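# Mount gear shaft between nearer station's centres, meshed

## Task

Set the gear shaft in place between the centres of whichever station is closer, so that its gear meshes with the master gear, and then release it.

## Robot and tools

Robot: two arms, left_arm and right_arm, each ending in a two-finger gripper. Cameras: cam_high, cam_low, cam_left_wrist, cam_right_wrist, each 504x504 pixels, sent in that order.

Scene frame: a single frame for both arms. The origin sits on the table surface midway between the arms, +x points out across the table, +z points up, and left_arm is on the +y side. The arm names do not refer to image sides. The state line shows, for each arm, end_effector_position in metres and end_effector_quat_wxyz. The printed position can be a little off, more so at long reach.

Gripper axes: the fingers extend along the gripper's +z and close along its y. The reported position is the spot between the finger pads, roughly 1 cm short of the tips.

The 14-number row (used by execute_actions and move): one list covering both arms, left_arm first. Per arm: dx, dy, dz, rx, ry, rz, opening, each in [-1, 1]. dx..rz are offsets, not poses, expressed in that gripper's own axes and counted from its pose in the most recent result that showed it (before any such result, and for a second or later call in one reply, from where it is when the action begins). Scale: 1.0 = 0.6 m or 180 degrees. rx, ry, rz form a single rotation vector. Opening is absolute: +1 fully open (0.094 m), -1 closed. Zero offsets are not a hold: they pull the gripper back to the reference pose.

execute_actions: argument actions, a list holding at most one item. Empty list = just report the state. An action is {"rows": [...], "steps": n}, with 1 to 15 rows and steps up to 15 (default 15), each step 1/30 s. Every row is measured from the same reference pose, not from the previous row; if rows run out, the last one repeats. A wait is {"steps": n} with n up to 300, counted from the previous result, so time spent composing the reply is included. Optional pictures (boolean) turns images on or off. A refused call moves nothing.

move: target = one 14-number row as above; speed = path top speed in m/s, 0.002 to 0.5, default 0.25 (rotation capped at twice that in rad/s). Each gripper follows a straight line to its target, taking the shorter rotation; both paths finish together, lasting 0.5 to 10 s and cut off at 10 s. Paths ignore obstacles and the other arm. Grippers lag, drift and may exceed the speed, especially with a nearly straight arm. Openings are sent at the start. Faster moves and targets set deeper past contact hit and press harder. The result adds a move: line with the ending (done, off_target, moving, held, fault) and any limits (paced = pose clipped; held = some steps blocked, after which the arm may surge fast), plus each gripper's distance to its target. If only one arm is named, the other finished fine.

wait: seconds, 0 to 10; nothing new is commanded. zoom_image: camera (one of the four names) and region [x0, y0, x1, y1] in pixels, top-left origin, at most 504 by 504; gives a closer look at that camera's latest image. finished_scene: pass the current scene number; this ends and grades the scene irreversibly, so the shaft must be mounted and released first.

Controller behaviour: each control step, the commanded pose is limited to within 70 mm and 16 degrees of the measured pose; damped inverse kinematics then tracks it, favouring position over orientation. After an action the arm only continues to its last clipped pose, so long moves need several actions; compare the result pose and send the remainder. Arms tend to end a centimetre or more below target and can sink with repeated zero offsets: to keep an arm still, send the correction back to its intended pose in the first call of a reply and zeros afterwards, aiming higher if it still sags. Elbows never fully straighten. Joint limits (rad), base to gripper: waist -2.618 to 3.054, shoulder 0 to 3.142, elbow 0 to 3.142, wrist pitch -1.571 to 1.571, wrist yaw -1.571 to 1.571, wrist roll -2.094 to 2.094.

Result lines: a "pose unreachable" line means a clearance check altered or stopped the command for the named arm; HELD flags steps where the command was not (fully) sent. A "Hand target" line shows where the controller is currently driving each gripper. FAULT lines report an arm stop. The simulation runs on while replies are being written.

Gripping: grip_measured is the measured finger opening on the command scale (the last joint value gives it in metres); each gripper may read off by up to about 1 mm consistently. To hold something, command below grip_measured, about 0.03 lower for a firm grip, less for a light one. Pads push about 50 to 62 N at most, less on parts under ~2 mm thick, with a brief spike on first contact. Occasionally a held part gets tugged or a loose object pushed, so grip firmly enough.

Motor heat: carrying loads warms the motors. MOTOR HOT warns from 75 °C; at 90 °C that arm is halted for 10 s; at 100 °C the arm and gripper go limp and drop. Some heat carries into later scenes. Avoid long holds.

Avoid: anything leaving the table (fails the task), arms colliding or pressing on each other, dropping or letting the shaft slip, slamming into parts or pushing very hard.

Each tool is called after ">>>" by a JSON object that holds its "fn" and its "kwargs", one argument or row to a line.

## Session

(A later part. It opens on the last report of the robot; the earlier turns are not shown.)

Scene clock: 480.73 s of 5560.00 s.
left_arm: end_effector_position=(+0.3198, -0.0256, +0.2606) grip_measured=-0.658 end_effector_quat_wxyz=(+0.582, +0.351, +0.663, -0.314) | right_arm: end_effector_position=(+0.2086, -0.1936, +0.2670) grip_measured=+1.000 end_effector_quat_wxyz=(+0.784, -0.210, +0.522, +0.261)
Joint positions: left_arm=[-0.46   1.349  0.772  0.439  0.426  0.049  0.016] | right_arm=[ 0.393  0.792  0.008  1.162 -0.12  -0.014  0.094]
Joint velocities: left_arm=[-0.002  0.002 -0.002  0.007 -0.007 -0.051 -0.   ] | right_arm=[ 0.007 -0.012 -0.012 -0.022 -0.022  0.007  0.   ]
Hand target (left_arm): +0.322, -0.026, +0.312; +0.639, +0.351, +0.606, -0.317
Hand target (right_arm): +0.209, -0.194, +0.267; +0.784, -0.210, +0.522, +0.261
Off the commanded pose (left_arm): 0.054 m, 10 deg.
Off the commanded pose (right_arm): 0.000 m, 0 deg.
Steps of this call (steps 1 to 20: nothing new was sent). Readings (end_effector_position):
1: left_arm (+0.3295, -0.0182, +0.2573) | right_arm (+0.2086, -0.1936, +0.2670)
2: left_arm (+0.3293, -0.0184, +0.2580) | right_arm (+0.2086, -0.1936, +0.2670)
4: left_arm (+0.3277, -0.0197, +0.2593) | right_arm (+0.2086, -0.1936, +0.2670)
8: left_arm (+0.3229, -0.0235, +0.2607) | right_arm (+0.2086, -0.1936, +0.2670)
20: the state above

>>> {"fn": "execute_actions", "kwargs": {
  "actions": [
    {"rows": [[-0.0848, 0.005, -0.0077, 0.0067, -0.0452, 0.0241, -0.71, 0, 0, 0, 0, 0, 0, 1], [-0.0842, 0.008, -0.0063, 0.0134, -0.0445, 0.0253, -0.71, 0, 0, 0, 0, 0, 0, 1], [-0.0837, 0.011, -0.005, 0.0201, -0.0439, 0.0264, -0.71, 0, 0, 0, 0, 0, 0, 1], [-0.0832, 0.0136, -0.0036, 0.0268, -0.0432, 0.0275, -0.71, 0, 0, 0, 0, 0, 0, 1], [-0.0826, 0.0165, -0.0023, 0.0335, -0.0425, 0.0286, -0.71, 0, 0, 0, 0, 0, 0, 1], [-0.0821, 0.0194, -0.0009, 0.0402, -0.0418, 0.0298, -0.71, 0, 0, 0, 0, 0, 0, 1], [-0.0816, 0.0223, 0.0004, 0.0469, -0.0411, 0.0309, -0.71, 0, 0, 0, 0, 0, 0, 1], [-0.081, 0.0252, 0.0018, 0.0536, -0.0405, 0.032, -0.71, 0, 0, 0, 0, 0, 0, 1], [-0.0805, 0.0281, 0.0031, 0.0603, -0.0398, 0.0331, -0.71, 0, 0, 0, 0, 0, 0, 1], [-0.08, 0.031, 0.0045, 0.067, -0.0391, 0.0343, -0.71, 0, 0, 0, 0, 0, 0, 1], [-0.0794, 0.0339, 0.0058, 0.0737, -0.0384, 0.0354, -0.71, 0, 0, 0, 0, 0, 0, 1], [-0.0789, 0.0368, 0.0072, 0.0804, -0.0377, 0.0365, -0.71, 0, 0, 0, 0, 0, 0, 1], [-0.0784, 0.0397, 0.0085, 0.0871, -0.0371, 0.0376, -0.71, 0, 0, 0, 0, 0, 0, 1], [-0.0778, 0.0426, 0.0099, 0.0938, -0.0364, 0.0388, -0.71, 0, 0, 0, 0, 0, 0, 1], [-0.0773, 0.0455, 0.0112, 0.1005, -0.0357, 0.0399, -0.71, 0, 0, 0, 0, 0, 0, 1]], "steps": 15}
  ],
  "pictures": false
}}

>>> {"fn": "execute_actions", "kwargs": {
  "actions": [
    {"steps": 25}
  ]
}}

Scene clock: 501.10 s of 5560.00 s.
left_arm: end_effector_position=(+0.3538, -0.0145, +0.2635) grip_measured=-0.658 end_effector_quat_wxyz=(+0.548, +0.410, +0.629, -0.368) | right_arm: end_effector_position=(+0.2086, -0.1936, +0.2670) grip_measured=+1.000 end_effector_quat_wxyz=(+0.784, -0.210, +0.522, +0.261)
Joint positions: left_arm=[-0.281  1.521  0.946  0.393  0.786  0.116  0.016] | right_arm=[ 0.393  0.792  0.008  1.162 -0.12  -0.014  0.094]
Joint velocities: left_arm=[ 0.3    0.52   0.52  -0.125  0.842  0.11  -0.001] | right_arm=[-0.002 -0.002 -0.012  0.007 -0.022  0.051  0.   ]
Hand target (left_arm): +0.347, -0.018, +0.303; +0.575, +0.459, +0.555, -0.387
Hand target (right_arm): +0.209, -0.194, +0.267; +0.784, -0.210, +0.522, +0.261
Off the commanded pose (left_arm): 0.043 m, 12 deg.
Off the commanded pose (right_arm): 0.000 m, 0 deg.
Steps of this call (steps 1 to 90: nothing new was sent; then 16.87 s passed at rest; steps 91 to 105: all 15 steps of this action). Readings (end_effector_position):
91: left_arm (+0.3194, -0.0257, +0.2604) | right_arm (+0.2086, -0.1936, +0.2670)
92: left_arm (+0.3189, -0.0253, +0.2604) | right_arm (+0.2086, -0.1936, +0.2670)
94: left_arm (+0.3201, -0.0235, +0.2605) | right_arm (+0.2086, -0.1936, +0.2670)
98: left_arm (+0.3330, -0.0176, +0.2626) | right_arm (+0.2086, -0.1936, +0.2670)
105: the state above

Scene clock: 501.93 s of 5560.00 s.
left_arm: end_effector_position=(+0.3470, -0.0177, +0.2628) grip_measured=-0.658 end_effector_quat_wxyz=(+0.530, +0.441, +0.605, -0.399) | right_arm: end_effector_position=(+0.2086, -0.1936, +0.2670) grip_measured=+1.000 end_effector_quat_wxyz=(+0.784, -0.210, +0.522, +0.261)
Joint positions: left_arm=[-0.26   1.558  0.977  0.382  0.912  0.143  0.016] | right_arm=[ 0.393  0.792  0.008  1.162 -0.12  -0.014  0.094]
Joint velocities: left_arm=[-0.017 -0.007  0.012 -0.022  0.007  0.066 -0.   ] | right_arm=[-0.027  0.002 -0.017  0.051 -0.081 -0.007  0.   ]
Hand target (left_arm): +0.347, -0.018, +0.303; +0.575, +0.459, +0.555, -0.387
Hand target (right_arm): +0.209, -0.194, +0.267; +0.784, -0.210, +0.522, +0.261
Off the commanded pose (left_arm): 0.043 m, 9 deg.
Off the commanded pose (right_arm): 0.000 m, 0 deg.
Steps of this call (steps 1 to 25: nothing new was sent). Readings (end_effector_position):
1: left_arm (+0.3557, -0.0147, +0.2634) | right_arm (+0.2086, -0.1936, +0.2670)
2: left_arm (+0.3572, -0.0147, +0.2632) | right_arm (+0.2086, -0.1936, +0.2670)
4: left_arm (+0.3567, -0.0146, +0.2624) | right_arm (+0.2086, -0.1936, +0.2670)
8: left_arm (+0.3507, -0.0165, +0.2622) | right_arm (+0.2086, -0.1936, +0.2670)
25: the state above

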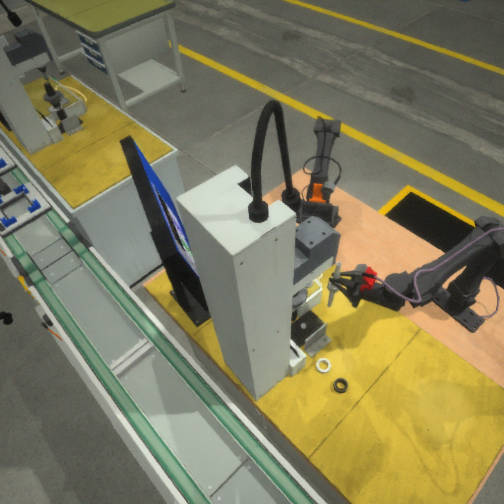

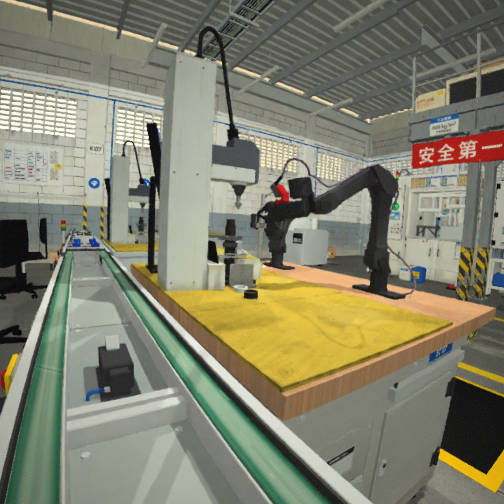

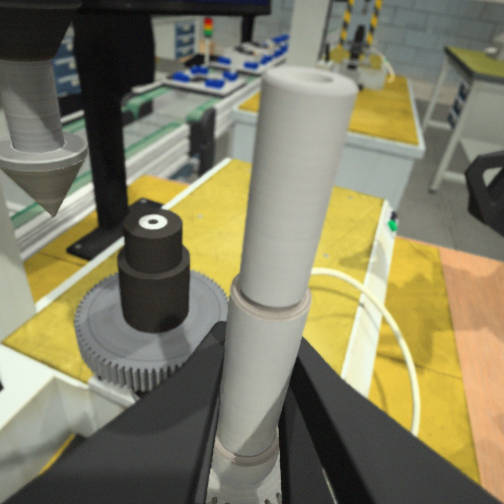

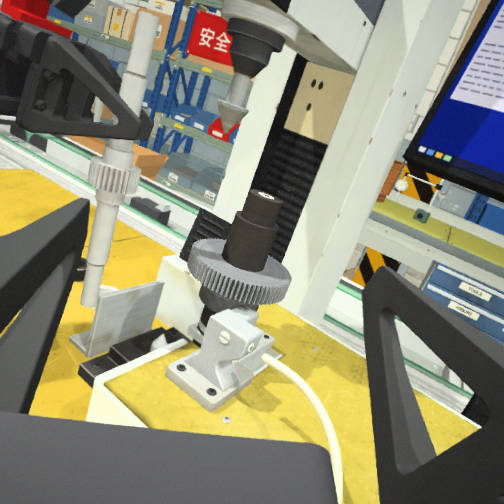

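>>> {"fn": "execute_actions", "kwargs": {
  "actions": [
    {"rows": [[-0.0659, 0.003, -0.0077, 0.0015, -0.028, 0.0368, -0.71, 0, 0, 0, 0, 0, 0, 1], [-0.0652, 0.007, -0.0074, 0.0015, -0.0298, 0.0372, -0.71, 0, 0, 0, 0, 0, 0, 1], [-0.0645, 0.011, -0.007, 0.0015, -0.0317, 0.0376, -0.71, 0, 0, 0, 0, 0, 0, 1], [-0.0637, 0.015, -0.0066, 0.0015, -0.0335, 0.038, -0.71, 0, 0, 0, 0, 0, 0, 1], [-0.063, 0.019, -0.0062, 0.0015, -0.0354, 0.0385, -0.71, 0, 0, 0, 0, 0, 0, 1], [-0.0622, 0.023, -0.0058, 0.0015, -0.0372, 0.0389, -0.71, 0, 0, 0, 0, 0, 0, 1], [-0.0615, 0.027, -0.0054, 0.0015, -0.0391, 0.0393, -0.71, 0, 0, 0, 0, 0, 0, 1], [-0.0608, 0.031, -0.005, 0.0015, -0.041, 0.0397, -0.71, 0, 0, 0, 0, 0, 0, 1], [-0.06, 0.035, -0.0046, 0.0015, -0.0428, 0.0401, -0.71, 0, 0, 0, 0, 0, 0, 1], [-0.0593, 0.039, -0.0043, 0.0015, -0.0447, 0.0406, -0.71, 0, 0, 0, 0, 0, 0, 1], [-0.0585, 0.043, -0.0039, 0.0015, -0.0466, 0.041, -0.71, 0, 0, 0, 0, 0, 0, 1], [-0.0578, 0.047, -0.0035, 0.0015, -0.0485, 0.0414, -0.71, 0, 0, 0, 0, 0, 0, 1]], "steps": 15}
  ],
  "pictures": false
}}

>>> {"fn": "execute_actions", "kwargs": {
  "actions": [
    {"steps": 20}
  ]
}}

Scene clock: 529.53 s of 5560.00 s.
left_arm: end_effector_position=(+0.3706, -0.0107, +0.2494) grip_measured=-0.658 end_effector_quat_wxyz=(+0.539, +0.433, +0.599, -0.405) | right_arm: end_effector_position=(+0.2086, -0.1936, +0.2670) grip_measured=+1.000 end_effector_quat_wxyz=(+0.784, -0.210, +0.522, +0.261)
Joint positions: left_arm=[-0.217  1.66   0.991  0.51   0.955  0.112  0.016] | right_arm=[ 0.393  0.792  0.008  1.162 -0.12  -0.014  0.094]
Joint velocities: left_arm=[ 0.056  0.159 -0.007  0.168  0.081 -0.066 -0.   ] | right_arm=[-0.007  0.002 -0.007  0.022  0.007 -0.037  0.   ]
Hand target (left_arm): +0.371, -0.010, +0.296; +0.594, +0.453, +0.535, -0.395
Hand target (right_arm): +0.209, -0.194, +0.267; +0.784, -0.210, +0.522, +0.261
Off the commanded pose (left_arm): 0.048 m, 10 deg.
Off the commanded pose (right_arm): 0.000 m, 0 deg.
Steps of this call (steps 1 to 90: nothing new was sent; then 24.10 s passed at rest; steps 91 to 105: all 15 steps of this action). Readings (end_effector_position):
91: left_arm (+0.3469, -0.0178, +0.2628) | right_arm (+0.2086, -0.1936, +0.2670)
92: left_arm (+0.3467, -0.0178, +0.2628) | right_arm (+0.2086, -0.1936, +0.2670)
94: left_arm (+0.3467, -0.0179, +0.2629) | right_arm (+0.2086, -0.1936, +0.2670)
98: left_arm (+0.3529, -0.0157, +0.2597) | right_arm (+0.2086, -0.1936, +0.2670)
105: the state above

Scene clock: 530.20 s of 5560.00 s.
left_arm: end_effector_position=(+0.3701, -0.0119, +0.2544) grip_measured=-0.658 end_effector_quat_wxyz=(+0.546, +0.436, +0.587, -0.410) | right_arm: end_effector_position=(+0.2086, -0.1936, +0.2670) grip_measured=+1.000 end_effector_quat_wxyz=(+0.784, -0.210, +0.522, +0.261)
Joint positions: left_arm=[-0.216  1.667  0.991  0.555  0.971  0.094  0.016] | right_arm=[ 0.393  0.792  0.008  1.162 -0.12  -0.014  0.094]
Joint velocities: left_arm=[-0.007  0.017  0.007 -0.022  0.066  0.007  0.   ] | right_arm=[-0.002  0.012  0.012 -0.022 -0.022 -0.139  0.   ]
Hand target (left_arm): +0.371, -0.010, +0.296; +0.594, +0.453, +0.535, -0.395
Hand target (right_arm): +0.209, -0.194, +0.267; +0.784, -0.210, +0.522, +0.261
Off the commanded pose (left_arm): 0.043 m, 9 deg.
Off the commanded pose (right_arm): 0.000 m, 0 deg.
Steps of this call (steps 1 to 20: nothing new was sent). Readings (end_effector_position):
1: left_arm (+0.3714, -0.0107, +0.2487) | right_arm (+0.2086, -0.1936, +0.2670)
2: left_arm (+0.3717, -0.0109, +0.2487) | right_arm (+0.2086, -0.1936, +0.2670)
4: left_arm (+0.3713, -0.0112, +0.2499) | right_arm (+0.2086, -0.1936, +0.2670)
8: left_arm (+0.3707, -0.0116, +0.2531) | right_arm (+0.2086, -0.1936, +0.2670)
20: the state above

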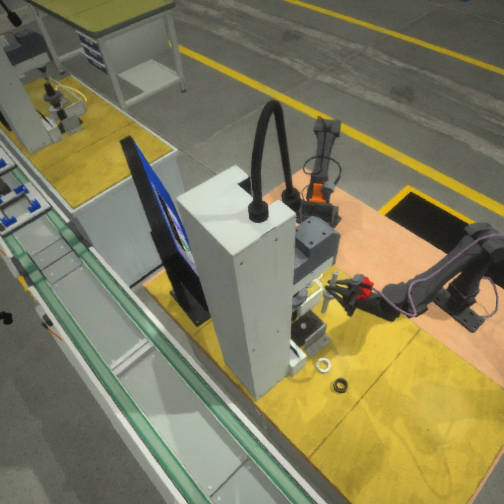

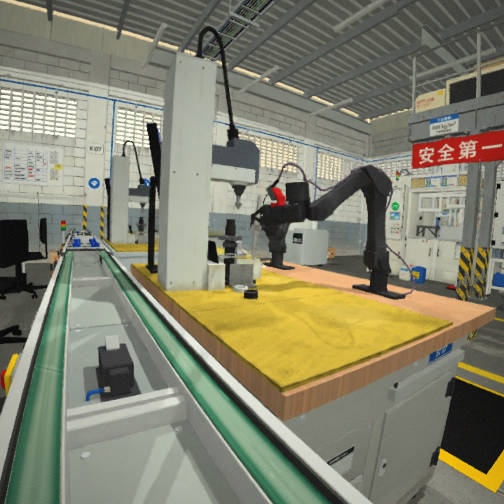

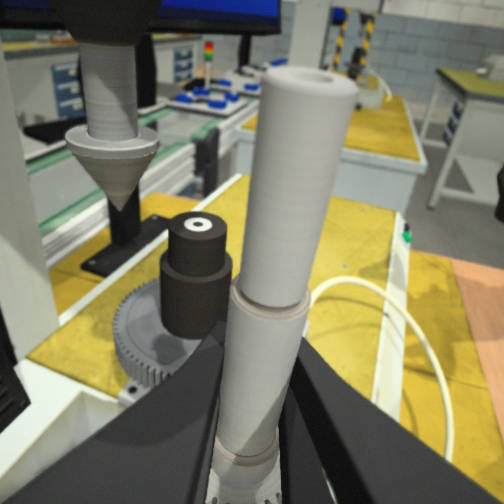

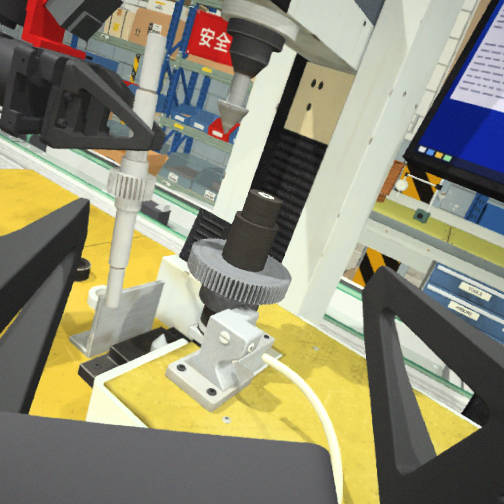

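>>> {"fn": "execute_actions", "kwargs": {
  "actions": [
    {"rows": [[-0.0714, 0.012, -0.002, 0.0005, -0.031, 0.04, -0.71, 0, 0, 0, 0, 0, 0, 1], [-0.0718, 0.0162, -0.0006, 0.0005, -0.031, 0.04, -0.71, 0, 0, 0, 0, 0, 0, 1], [-0.0722, 0.0204, 0.0009, 0.0005, -0.0315, 0.04, -0.71, 0, 0, 0, 0, 0, 0, 1], [-0.0726, 0.0246, 0.0023, 0.0005, -0.0315, 0.04, -0.71, 0, 0, 0, 0, 0, 0, 1], [-0.073, 0.0288, 0.0038, 0.0005, -0.032, 0.04, -0.71, 0, 0, 0, 0, 0, 0, 1], [-0.0734, 0.033, 0.0052, 0.0005, -0.032, 0.04, -0.71, 0, 0, 0, 0, 0, 0, 1], [-0.0738, 0.0372, 0.0067, 0.0005, -0.0325, 0.04, -0.71, 0, 0, 0, 0, 0, 0, 1], [-0.0742, 0.0414, 0.0082, 0.0005, -0.0325, 0.04, -0.71, 0, 0, 0, 0, 0, 0, 1], [-0.0746, 0.0456, 0.0096, 0.0005, -0.033, 0.04, -0.71, 0, 0, 0, 0, 0, 0, 1], [-0.075, 0.0498, 0.0111, 0.0005, -0.033, 0.04, -0.71, 0, 0, 0, 0, 0, 0, 1], [-0.0754, 0.054, 0.0125, 0.0005, -0.033, 0.04, -0.71, 0, 0, 0, 0, 0, 0, 1], [-0.0758, 0.0583, 0.014, 0.0005, -0.033, 0.04, -0.71, 0, 0, 0, 0, 0, 0, 1]], "steps": 15}
  ],
  "pictures": false
}}

>>> {"fn": "execute_actions", "kwargs": {
  "actions": [
    {"steps": 20}
  ]
}}

Scene clock: 558.53 s of 5560.00 s.
left_arm: end_effector_position=(+0.4028, -0.0148, +0.2598) grip_measured=-0.658 end_effector_quat_wxyz=(+0.555, +0.435, +0.578, -0.410) | right_arm: end_effector_position=(+0.2086, -0.1936, +0.2670) grip_measured=+1.000 end_effector_quat_wxyz=(+0.784, -0.210, +0.522, +0.261)
Joint positions: left_arm=[-0.197  1.782  1.122  0.575  0.99   0.08   0.016] | right_arm=[ 0.393  0.792  0.008  1.162 -0.12  -0.014  0.094]
Joint velocities: left_arm=[ 0.022  0.105  0.071 -0.066  0.11  -0.007 -0.   ] | right_arm=[ 0.002 -0.007 -0.007 -0.022  0.022  0.007  0.   ]
Hand target (left_arm): +0.404, -0.012, +0.299; +0.598, +0.452, +0.530, -0.397
Hand target (right_arm): +0.209, -0.194, +0.267; +0.784, -0.210, +0.522, +0.261
Off the commanded pose (left_arm): 0.040 m, 8 deg.
Off the commanded pose (right_arm): 0.000 m, 0 deg.
Steps of this call (steps 1 to 90: nothing new was sent; then 24.83 s passed at rest; steps 91 to 105: all 15 steps of this action). Readings (end_effector_position):
91: left_arm (+0.3702, -0.0120, +0.2546) | right_arm (+0.2086, -0.1936, +0.2670)
92: left_arm (+0.3706, -0.0124, +0.2552) | right_arm (+0.2086, -0.1936, +0.2670)
94: left_arm (+0.3732, -0.0138, +0.2570) | right_arm (+0.2086, -0.1936, +0.2670)
98: left_arm (+0.3838, -0.0152, +0.2604) | right_arm (+0.2086, -0.1936, +0.2670)
105: the state above

Scene clock: 559.20 s of 5560.00 s.
left_arm: end_effector_position=(+0.4031, -0.0150, +0.2585) grip_measured=-0.658 end_effector_quat_wxyz=(+0.553, +0.435, +0.579, -0.413) | right_arm: end_effector_position=(+0.2086, -0.1936, +0.2670) grip_measured=+1.000 end_effector_quat_wxyz=(+0.784, -0.210, +0.522, +0.261)
Joint positions: left_arm=[-0.196  1.787  1.124  0.576  0.995  0.075  0.016] | right_arm=[ 0.393  0.792  0.008  1.162 -0.12  -0.014  0.094]
Joint velocities: left_arm=[-0.012 -0.002 -0.017 -0.037 -0.037  0.022  0.   ] | right_arm=[-0.012  0.002  0.002  0.007  0.007  0.007  0.   ]
Hand target (left_arm): +0.404, -0.012, +0.299; +0.599, +0.452, +0.530, -0.397
Hand target (right_arm): +0.209, -0.194, +0.267; +0.784, -0.210, +0.522, +0.261
Off the commanded pose (left_arm): 0.041 m, 8 deg.
Off the commanded pose (right_arm): 0.000 m, 0 deg.
Steps of this call (steps 1 to 20: nothing new was sent). Readings (end_effector_position):
1: left_arm (+0.4036, -0.0147, +0.2591) | right_arm (+0.2086, -0.1936, +0.2670)
2: left_arm (+0.4038, -0.0148, +0.2587) | right_arm (+0.2086, -0.1936, +0.2670)
4: left_arm (+0.4036, -0.0149, +0.2584) | right_arm (+0.2086, -0.1936, +0.2670)
8: left_arm (+0.4033, -0.0150, +0.2585) | right_arm (+0.2086, -0.1936, +0.2670)
20: the state above

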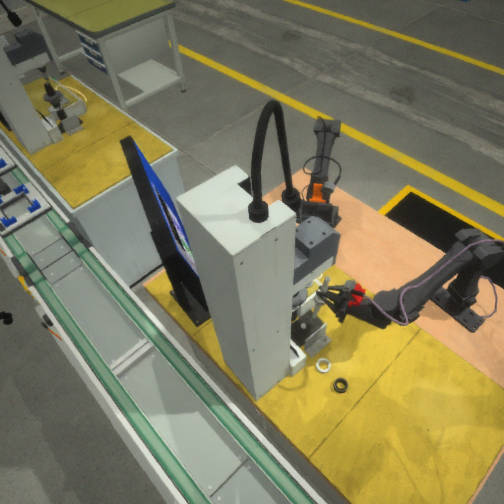

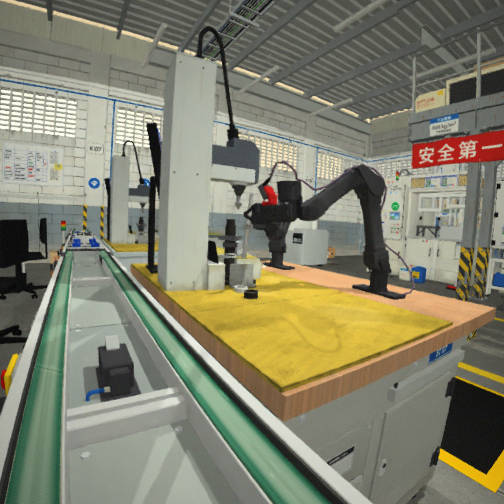

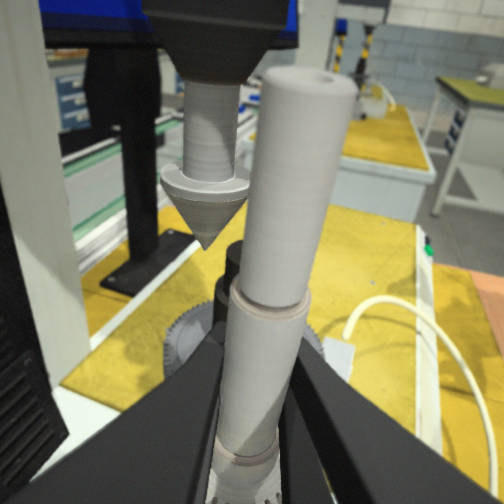

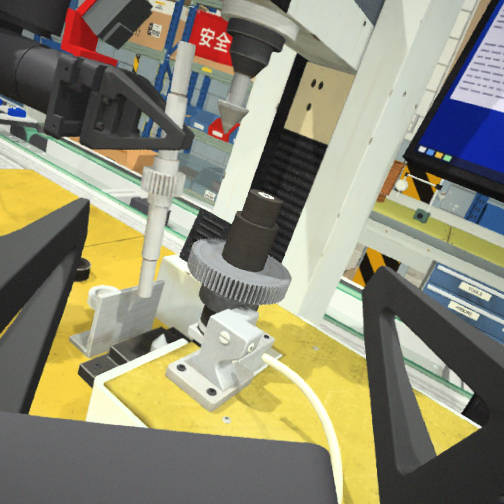

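>>> {"fn": "execute_actions", "kwargs": {
  "actions": [
    {"rows": [[-0.0643, 0.0096, -0.0027, 0, -0.029, 0.039, -0.71, 0, 0, 0, 0, 0, 0, 1], [-0.0614, 0.0117, -0.0006, 0, -0.03, 0.039, -0.71, 0, 0, 0, 0, 0, 0, 1], [-0.0584, 0.0138, 0.0015, 0, -0.0312, 0.039, -0.71, 0, 0, 0, 0, 0, 0, 1], [-0.0554, 0.0159, 0.0037, 0, -0.0323, 0.039, -0.71, 0, 0, 0, 0, 0, 0, 1], [-0.0525, 0.018, 0.0058, 0, -0.0334, 0.039, -0.71, 0, 0, 0, 0, 0, 0, 1], [-0.0495, 0.0201, 0.0079, 0, -0.0345, 0.039, -0.71, 0, 0, 0, 0, 0, 0, 1], [-0.0465, 0.0222, 0.01, 0, -0.0355, 0.039, -0.71, 0, 0, 0, 0, 0, 0, 1], [-0.0435, 0.0243, 0.0121, 0, -0.0366, 0.039, -0.71, 0, 0, 0, 0, 0, 0, 1], [-0.0406, 0.0264, 0.0142, 0, -0.0377, 0.039, -0.71, 0, 0, 0, 0, 0, 0, 1], [-0.0376, 0.0285, 0.0164, 0, -0.0388, 0.039, -0.71, 0, 0, 0, 0, 0, 0, 1], [-0.0346, 0.0306, 0.0185, 0, -0.0398, 0.039, -0.71, 0, 0, 0, 0, 0, 0, 1], [-0.0317, 0.0327, 0.0206, 0, -0.0409, 0.039, -0.71, 0, 0, 0, 0, 0, 0, 1], [-0.0287, 0.0348, 0.0227, 0, -0.042, 0.039, -0.71, 0, 0, 0, 0, 0, 0, 1]], "steps": 15}
  ],
  "pictures": false
}}

>>> {"fn": "execute_actions", "kwargs": {
  "actions": [
    {"steps": 20}
  ]
}}

Scene clock: 617.13 s of 5560.00 s.
left_arm: end_effector_position=(+0.4217, -0.0210, +0.2284) grip_measured=-0.658 end_effector_quat_wxyz=(+0.554, +0.427, +0.576, -0.423) | right_arm: end_effector_position=(+0.2086, -0.1936, +0.2670) grip_measured=+1.000 end_effector_quat_wxyz=(+0.784, -0.210, +0.522, +0.261)
Joint positions: left_arm=[-0.196  1.919  1.139  0.728  0.999  0.03   0.016] | right_arm=[ 0.393  0.792  0.008  1.162 -0.12  -0.014  0.094]
Joint velocities: left_arm=[-0.007  0.217 -0.002  0.242 -0.022 -0.095 -0.001] | right_arm=[ 0.022 -0.012  0.002  0.007 -0.007  0.051  0.   ]
Hand target (left_arm): +0.423, -0.022, +0.275; +0.610, +0.444, +0.516, -0.405
Hand target (right_arm): +0.209, -0.194, +0.267; +0.784, -0.210, +0.522, +0.261
Off the commanded pose (left_arm): 0.047 m, 10 deg.
Off the commanded pose (right_arm): 0.000 m, 0 deg.
Steps of this call (steps 1 to 90: nothing new was sent; then 54.43 s passed at rest; steps 91 to 105: all 15 steps of this action). Readings (end_effector_position):
91: left_arm (+0.4031, -0.0151, +0.2586) | right_arm (+0.2086, -0.1936, +0.2670)
92: left_arm (+0.4033, -0.0153, +0.2586) | right_arm (+0.2086, -0.1936, +0.2670)
94: left_arm (+0.4045, -0.0158, +0.2577) | right_arm (+0.2086, -0.1936, +0.2670)
98: left_arm (+0.4110, -0.0178, +0.2496) | right_arm (+0.2086, -0.1936, +0.2670)
105: the state above

Scene clock: 617.80 s of 5560.00 s.
left_arm: end_effector_position=(+0.4233, -0.0215, +0.2300) grip_measured=-0.658 end_effector_quat_wxyz=(+0.562, +0.426, +0.569, -0.423) | right_arm: end_effector_position=(+0.2086, -0.1936, +0.2670) grip_measured=+1.000 end_effector_quat_wxyz=(+0.784, -0.210, +0.522, +0.261)
Joint positions: left_arm=[-0.196  1.931  1.139  0.773  0.999  0.013  0.016] | right_arm=[ 0.393  0.792  0.008  1.162 -0.12  -0.014  0.094]
Joint velocities: left_arm=[ 0.002  0.007 -0.022  0.037 -0.007 -0.051  0.001] | right_arm=[-0.012 -0.002  0.007 -0.037  0.007 -0.066  0.   ]
Hand target (left_arm): +0.423, -0.022, +0.275; +0.610, +0.444, +0.516, -0.405
Hand target (right_arm): +0.209, -0.194, +0.267; +0.784, -0.210, +0.522, +0.261
Off the commanded pose (left_arm): 0.045 m, 9 deg.
Off the commanded pose (right_arm): 0.000 m, 0 deg.
Steps of this call (steps 1 to 20: nothing new was sent). Readings (end_effector_position):
1: left_arm (+0.4224, -0.0212, +0.2263) | right_arm (+0.2086, -0.1936, +0.2670)
2: left_arm (+0.4229, -0.0214, +0.2250) | right_arm (+0.2086, -0.1936, +0.2670)
4: left_arm (+0.4231, -0.0214, +0.2251) | right_arm (+0.2086, -0.1936, +0.2670)
8: left_arm (+0.4233, -0.0215, +0.2285) | right_arm (+0.2086, -0.1936, +0.2670)
20: the state above

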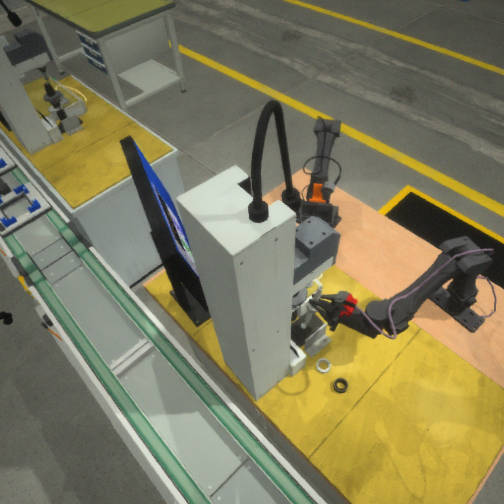

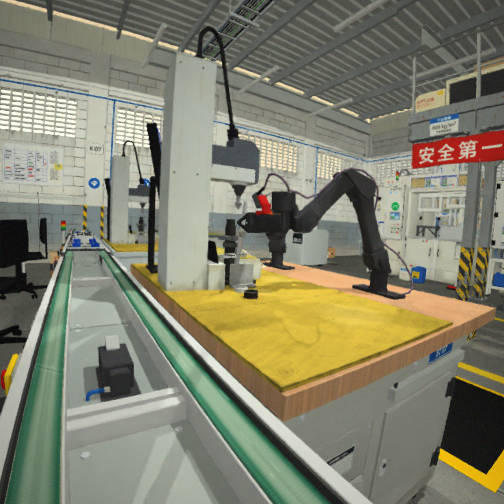

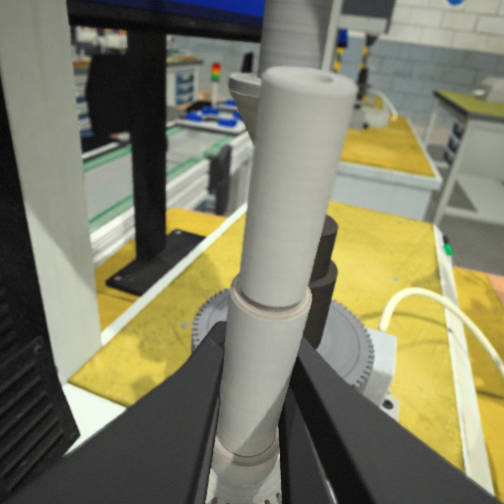

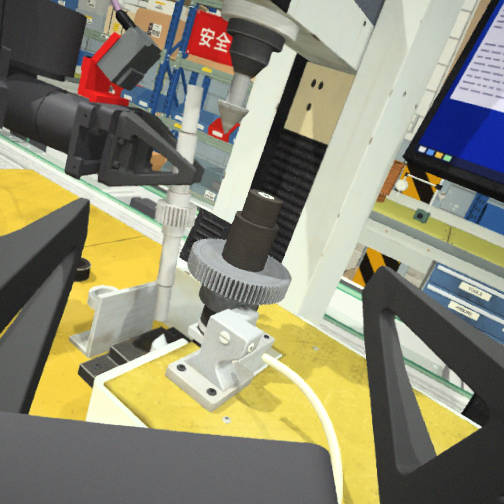

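>>> {"fn": "zoom_image", "kwargs": {
  "camera": "cam_right_wrist",
  "region": [70, 60, 310, 390]
}}

>>> {"fn": "zoom_image", "kwargs": {
  "camera": "cam_high",
  "region": [280, 270, 370, 370]
}}

>>> {"fn": "zoom_image", "kwargs": {
  "camera": "cam_low",
  "region": [200, 170, 300, 300]
}}

Region (70, 60, 310, 390) of cam_right_wrist's 504x504 image, scaled by 1.527, with more detail than that image has; it fills the left 367 columns of this view, and the rest is white.

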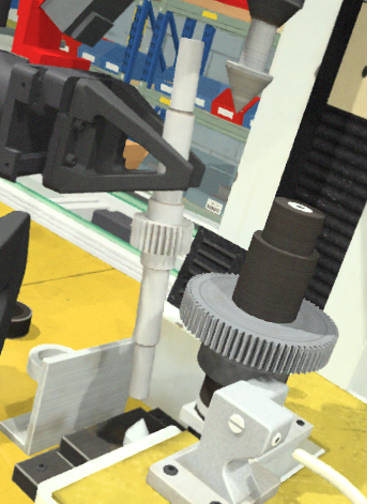

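Region (280, 270, 370, 370) of cam_high's 504x504 image, scaled by 5.040, with more detail than that image has; it fills the left 454 columns of this view, and the rest is white.

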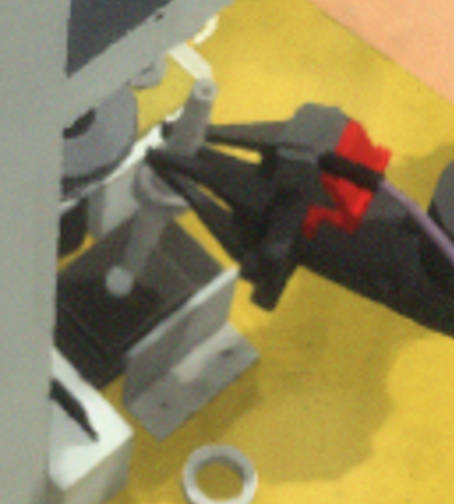

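Region (200, 170, 300, 300) of cam_low's 504x504 image, scaled by 3.877, with more detail than that image has; it fills the left 388 columns of this view, and the rest is white.

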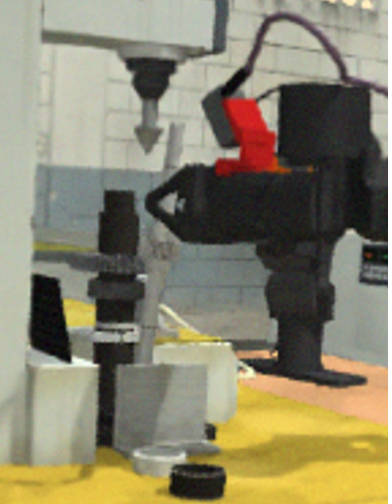

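>>> {"fn": "zoom_image", "kwargs": {
  "camera": "cam_right_wrist",
  "region": [110, 270, 210, 370]
}}

Region (110, 270, 210, 370) of cam_right_wrist's 504x504 image, scaled by 5.040, with more detail than that image has.

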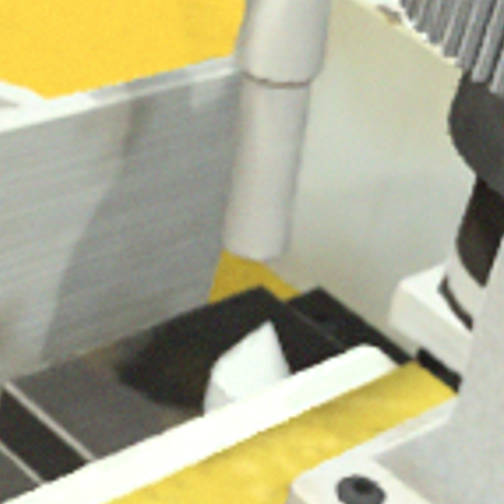

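>>> {"fn": "execute_actions", "kwargs": {
  "actions": [
    {"rows": [[-0.0736, 0.005, 0.0047, 0.001, -0.0295, 0.041, -0.71, 0, 0, 0, 0, 0, 0, 1], [-0.0722, 0.0048, 0.006, 0.001, -0.0295, 0.041, -0.71, 0, 0, 0, 0, 0, 0, 1], [-0.0708, 0.0046, 0.0074, 0.001, -0.0295, 0.041, -0.71, 0, 0, 0, 0, 0, 0, 1], [-0.0694, 0.0044, 0.0087, 0.001, -0.0295, 0.041, -0.71, 0, 0, 0, 0, 0, 0, 1], [-0.068, 0.0042, 0.0101, 0.001, -0.0295, 0.041, -0.71, 0, 0, 0, 0, 0, 0, 1], [-0.0666, 0.004, 0.0114, 0.001, -0.0295, 0.041, -0.71, 0, 0, 0, 0, 0, 0, 1], [-0.0652, 0.0037, 0.0128, 0.001, -0.0295, 0.041, -0.71, 0, 0, 0, 0, 0, 0, 1], [-0.0639, 0.0035, 0.0141, 0.001, -0.0295, 0.041, -0.71, 0, 0, 0, 0, 0, 0, 1], [-0.0625, 0.0033, 0.0155, 0.001, -0.0295, 0.041, -0.71, 0, 0, 0, 0, 0, 0, 1], [-0.0611, 0.0031, 0.0168, 0.001, -0.0295, 0.041, -0.71, 0, 0, 0, 0, 0, 0, 1], [-0.0597, 0.0029, 0.0182, 0.001, -0.0295, 0.041, -0.71, 0, 0, 0, 0, 0, 0, 1], [-0.0583, 0.0027, 0.0195, 0.001, -0.0295, 0.041, -0.71, 0, 0, 0, 0, 0, 0, 1]], "steps": 15}
  ],
  "pictures": false
}}

>>> {"fn": "execute_actions", "kwargs": {
  "actions": [
    {"steps": 20}
  ]
}}

>>> {"fn": "zoom_image", "kwargs": {
  "camera": "cam_right_wrist",
  "region": [110, 270, 210, 370]
}}

>>> {"fn": "zoom_image", "kwargs": {
  "camera": "cam_high",
  "region": [280, 270, 370, 370]
}}

Scene clock: 715.63 s of 5560.00 s.
left_arm: end_effector_position=(+0.4254, -0.0252, +0.2227) grip_measured=-0.658 end_effector_quat_wxyz=(+0.563, +0.426, +0.567, -0.423) | right_arm: end_effector_position=(+0.2086, -0.1936, +0.2670) grip_measured=+1.000 end_effector_quat_wxyz=(+0.784, -0.210, +0.522, +0.261)
Joint positions: left_arm=[-0.203  1.959  1.139  0.808  0.992  0.009  0.016] | right_arm=[ 0.393  0.792  0.008  1.162 -0.12  -0.014  0.094]
Joint velocities: left_arm=[-0.042  0.076 -0.002 -0.007 -0.051 -0.066  0.001] | right_arm=[ 0.007 -0.002  0.002 -0.022  0.022 -0.007  0.   ]
Hand target (left_arm): +0.425, -0.031, +0.265; +0.612, +0.443, +0.514, -0.407
Hand target (right_arm): +0.209, -0.194, +0.267; +0.784, -0.210, +0.522, +0.261
Off the commanded pose (left_arm): 0.043 m, 9 deg.
Off the commanded pose (right_arm): 0.000 m, 0 deg.
Steps of this call (steps 1 to 90: nothing new was sent; then 94.33 s passed at rest; steps 91 to 105: all 15 steps of this action). Readings (end_effector_position):
91: left_arm (+0.4233, -0.0215, +0.2303) | right_arm (+0.2086, -0.1936, +0.2670)
92: left_arm (+0.4233, -0.0215, +0.2306) | right_arm (+0.2086, -0.1936, +0.2670)
94: left_arm (+0.4233, -0.0215, +0.2314) | right_arm (+0.2086, -0.1936, +0.2670)
98: left_arm (+0.4239, -0.0216, +0.2316) | right_arm (+0.2086, -0.1936, +0.2670)
105: the state above

Scene clock: 716.30 s of 5560.00 s.
left_arm: end_effector_position=(+0.4252, -0.0265, +0.2221) grip_measured=-0.658 end_effector_quat_wxyz=(+0.564, +0.426, +0.566, -0.423) | right_arm: end_effector_position=(+0.2086, -0.1936, +0.2670) grip_measured=+1.000 end_effector_quat_wxyz=(+0.784, -0.210, +0.522, +0.261)
Joint positions: left_arm=[-0.206  1.962  1.139  0.814  0.99   0.009  0.016] | right_arm=[ 0.393  0.792  0.008  1.162 -0.12  -0.014  0.094]
Joint velocities: left_arm=[-0.007  0.002 -0.002  0.022 -0.051  0.037  0.001] | right_arm=[-0.002  0.007 -0.012 -0.037  0.066 -0.022  0.   ]
Hand target (left_arm): +0.425, -0.031, +0.264; +0.611, +0.443, +0.514, -0.407
Hand target (right_arm): +0.209, -0.194, +0.267; +0.784, -0.210, +0.522, +0.261
Off the commanded pose (left_arm): 0.043 m, 9 deg.
Off the commanded pose (right_arm): 0.000 m, 0 deg.
Steps of this call (steps 1 to 20: nothing new was sent). Readings (end_effector_position):
1: left_arm (+0.4254, -0.0257, +0.2218) | right_arm (+0.2086, -0.1936, +0.2670)
2: left_arm (+0.4252, -0.0262, +0.2212) | right_arm (+0.2086, -0.1936, +0.2670)
4: left_arm (+0.4250, -0.0265, +0.2211) | right_arm (+0.2086, -0.1936, +0.2670)
8: left_arm (+0.4252, -0.0265, +0.2218) | right_arm (+0.2086, -0.1936, +0.2670)
20: the state above

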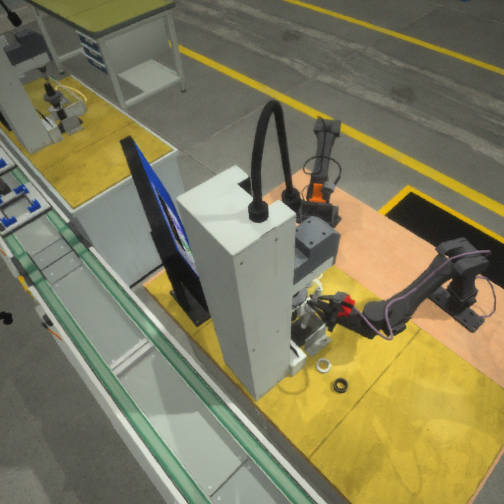

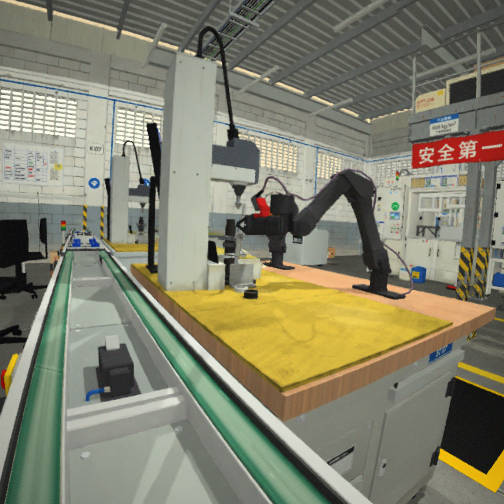

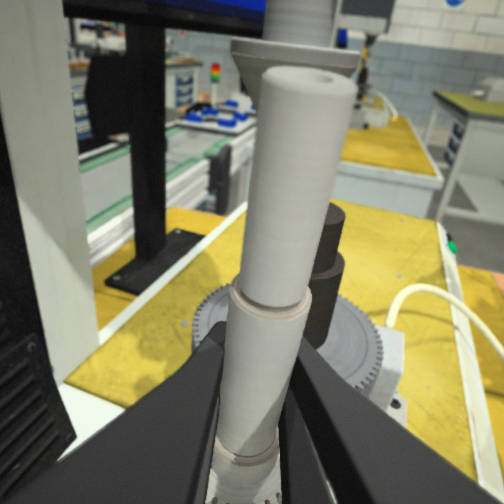

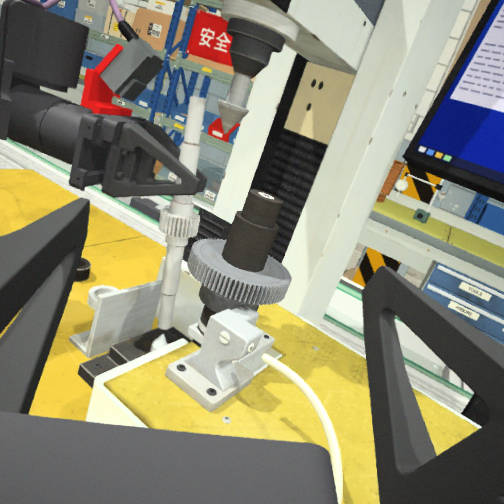

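Region (110, 270, 210, 370) of cam_right_wrist's 504x504 image, scaled by 5.040, with more detail than that image has.

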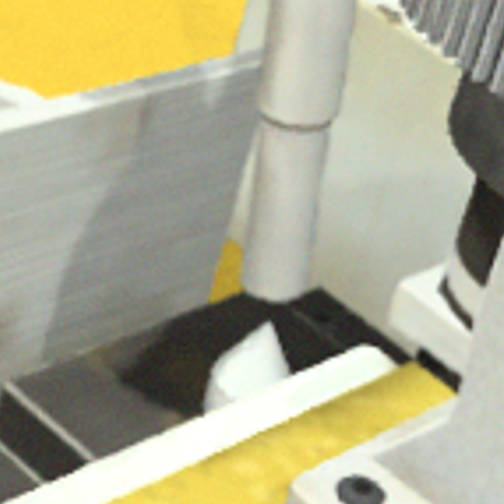

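Region (280, 270, 370, 370) of cam_high's 504x504 image, scaled by 5.040, with more detail than that image has; it fills the left 454 columns of this view, and the rest is white.

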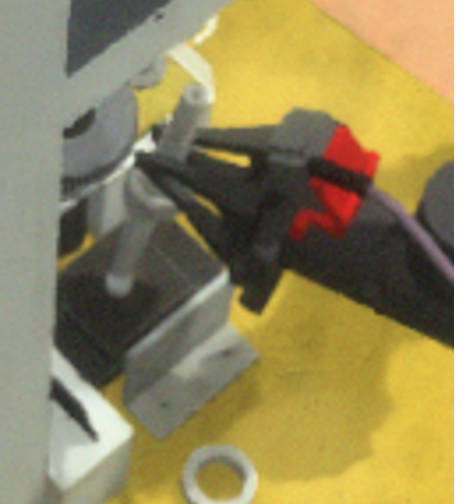

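>>> {"fn": "execute_actions", "kwargs": {
  "actions": [
    {"rows": [[-0.0698, 0.0022, 0.0104, 0.001, -0.028, 0.0395, -0.71, 0, 0, 0, 0, 0, 0, 1], [-0.0682, 0.0022, 0.01, 0.001, -0.028, 0.0395, -0.71, 0, 0, 0, 0, 0, 0, 1], [-0.0666, 0.0022, 0.0096, 0.001, -0.028, 0.0395, -0.71, 0, 0, 0, 0, 0, 0, 1], [-0.0651, 0.0022, 0.0092, 0.001, -0.028, 0.0395, -0.71, 0, 0, 0, 0, 0, 0, 1], [-0.0635, 0.0022, 0.0088, 0.001, -0.028, 0.0395, -0.71, 0, 0, 0, 0, 0, 0, 1], [-0.062, 0.0022, 0.0084, 0.001, -0.028, 0.0395, -0.71, 0, 0, 0, 0, 0, 0, 1], [-0.0604, 0.0022, 0.008, 0.001, -0.028, 0.0395, -0.71, 0, 0, 0, 0, 0, 0, 1], [-0.0589, 0.0022, 0.0076, 0.001, -0.028, 0.0395, -0.71, 0, 0, 0, 0, 0, 0, 1], [-0.0573, 0.0022, 0.0072, 0.001, -0.028, 0.0395, -0.71, 0, 0, 0, 0, 0, 0, 1], [-0.0558, 0.0022, 0.0067, 0.001, -0.028, 0.0395, -0.71, 0, 0, 0, 0, 0, 0, 1], [-0.0542, 0.0022, 0.0067, 0.001, -0.028, 0.0395, -0.71, 0, 0, 0, 0, 0, 0, 1], [-0.0527, 0.0022, 0.0067, 0.001, -0.028, 0.0395, -0.71, 0, 0, 0, 0, 0, 0, 1], [-0.0511, 0.0022, 0.0067, 0.001, -0.028, 0.0395, -0.71, 0, 0, 0, 0, 0, 0, 1], [-0.0495, 0.0022, 0.0067, 0.001, -0.028, 0.0395, -0.71, 0, 0, 0, 0, 0, 0, 1], [-0.048, 0.0022, 0.0067, 0.001, -0.028, 0.0395, -0.71, 0, 0, 0, 0, 0, 0, 1]], "steps": 15}
  ],
  "pictures": false
}}

>>> {"fn": "execute_actions", "kwargs": {
  "actions": [
    {"steps": 20}
  ]
}}

>>> {"fn": "zoom_image", "kwargs": {
  "camera": "cam_right_wrist",
  "region": [110, 270, 210, 370]
}}

>>> {"fn": "zoom_image", "kwargs": {
  "camera": "cam_high",
  "region": [280, 270, 370, 370]
}}

Scene clock: 737.40 s of 5560.00 s.
left_arm: end_effector_position=(+0.4270, -0.0270, +0.2194) grip_measured=-0.658 end_effector_quat_wxyz=(+0.570, +0.428, +0.560, -0.421) | right_arm: end_effector_position=(+0.2086, -0.1936, +0.2670) grip_measured=+1.000 end_effector_quat_wxyz=(+0.784, -0.210, +0.522, +0.261)
Joint positions: left_arm=[-0.206  1.981  1.139  0.851  0.99   0.009  0.016] | right_arm=[ 0.393  0.792  0.008  1.162 -0.12  -0.014  0.094]
Joint velocities: left_arm=[ 0.007  0.11   0.017  0.022  0.007 -0.007 -0.   ] | right_arm=[ 0.017  0.012  0.027 -0.007  0.007 -0.022  0.   ]
Hand target (left_arm): +0.425, -0.030, +0.251; +0.611, +0.444, +0.514, -0.407
Hand target (right_arm): +0.209, -0.194, +0.267; +0.784, -0.210, +0.522, +0.261
Off the commanded pose (left_arm): 0.032 m, 8 deg.
Off the commanded pose (right_arm): 0.000 m, 0 deg.
Steps of this call (steps 1 to 90: nothing new was sent; then 17.60 s passed at rest; steps 91 to 105: all 15 steps of this action). Readings (end_effector_position):
91: left_arm (+0.4252, -0.0265, +0.2221) | right_arm (+0.2086, -0.1936, +0.2670)
92: left_arm (+0.4252, -0.0265, +0.2223) | right_arm (+0.2086, -0.1936, +0.2670)
94: left_arm (+0.4252, -0.0265, +0.2228) | right_arm (+0.2086, -0.1936, +0.2670)
98: left_arm (+0.4253, -0.0265, +0.2240) | right_arm (+0.2086, -0.1936, +0.2670)
105: the state above

Scene clock: 738.07 s of 5560.00 s.
left_arm: end_effector_position=(+0.4278, -0.0273, +0.2173) grip_measured=-0.658 end_effector_quat_wxyz=(+0.571, +0.429, +0.560, -0.421) | right_arm: end_effector_position=(+0.2086, -0.1936, +0.2670) grip_measured=+1.000 end_effector_quat_wxyz=(+0.784, -0.210, +0.522, +0.261)
Joint positions: left_arm=[-0.206  1.989  1.139  0.861  0.99   0.009  0.016] | right_arm=[ 0.393  0.792  0.008  1.162 -0.12  -0.014  0.094]
Joint velocities: left_arm=[-0.002  0.007 -0.017 -0.007 -0.007 -0.051  0.001] | right_arm=[0.017 0.007 0.002 0.051 0.007 0.022 0.   ]
Hand target (left_arm): +0.425, -0.030, +0.251; +0.611, +0.444, +0.514, -0.407
Hand target (right_arm): +0.209, -0.194, +0.267; +0.784, -0.210, +0.522, +0.261
Off the commanded pose (left_arm): 0.034 m, 8 deg.
Off the commanded pose (right_arm): 0.000 m, 0 deg.
Steps of this call (steps 1 to 20: nothing new was sent). Readings (end_effector_position):
1: left_arm (+0.4273, -0.0271, +0.2181) | right_arm (+0.2086, -0.1936, +0.2670)
2: left_arm (+0.4275, -0.0272, +0.2174) | right_arm (+0.2086, -0.1936, +0.2670)
4: left_arm (+0.4278, -0.0273, +0.2162) | right_arm (+0.2086, -0.1936, +0.2670)
8: left_arm (+0.4278, -0.0273, +0.2166) | right_arm (+0.2086, -0.1936, +0.2670)
20: the state above

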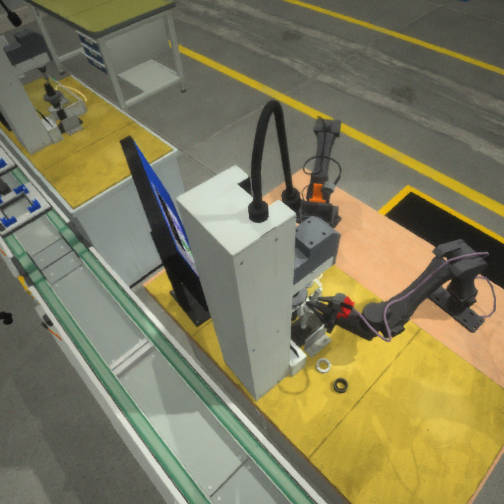

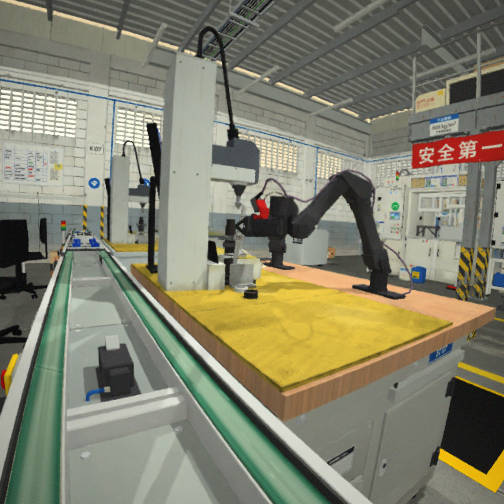

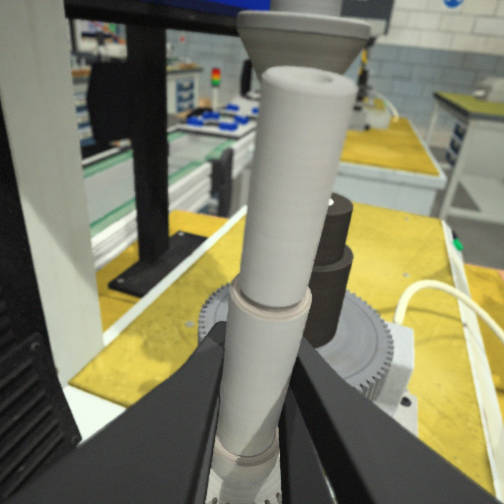

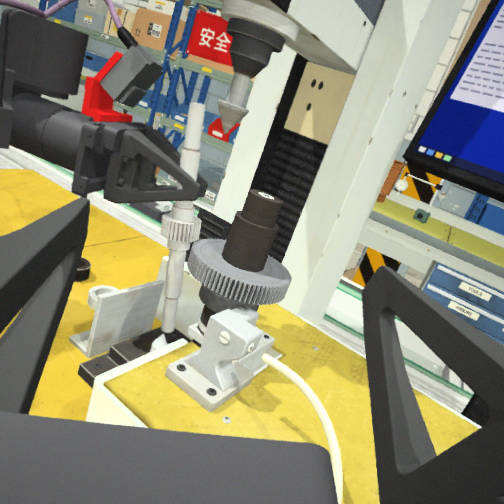

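Region (110, 270, 210, 370) of cam_right_wrist's 504x504 image, scaled by 5.040, with more detail than that image has.

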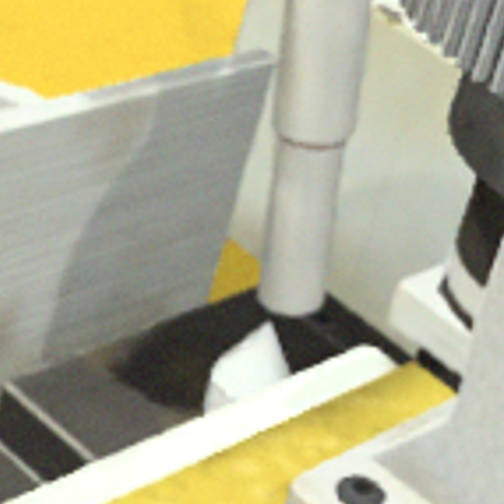

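Region (280, 270, 370, 370) of cam_high's 504x504 image, scaled by 5.040, with more detail than that image has; it fills the left 454 columns of this view, and the rest is white.

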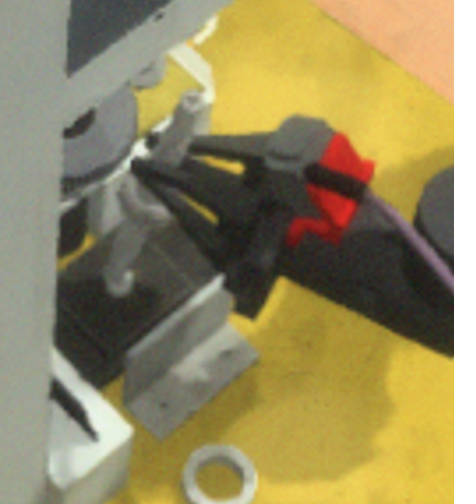

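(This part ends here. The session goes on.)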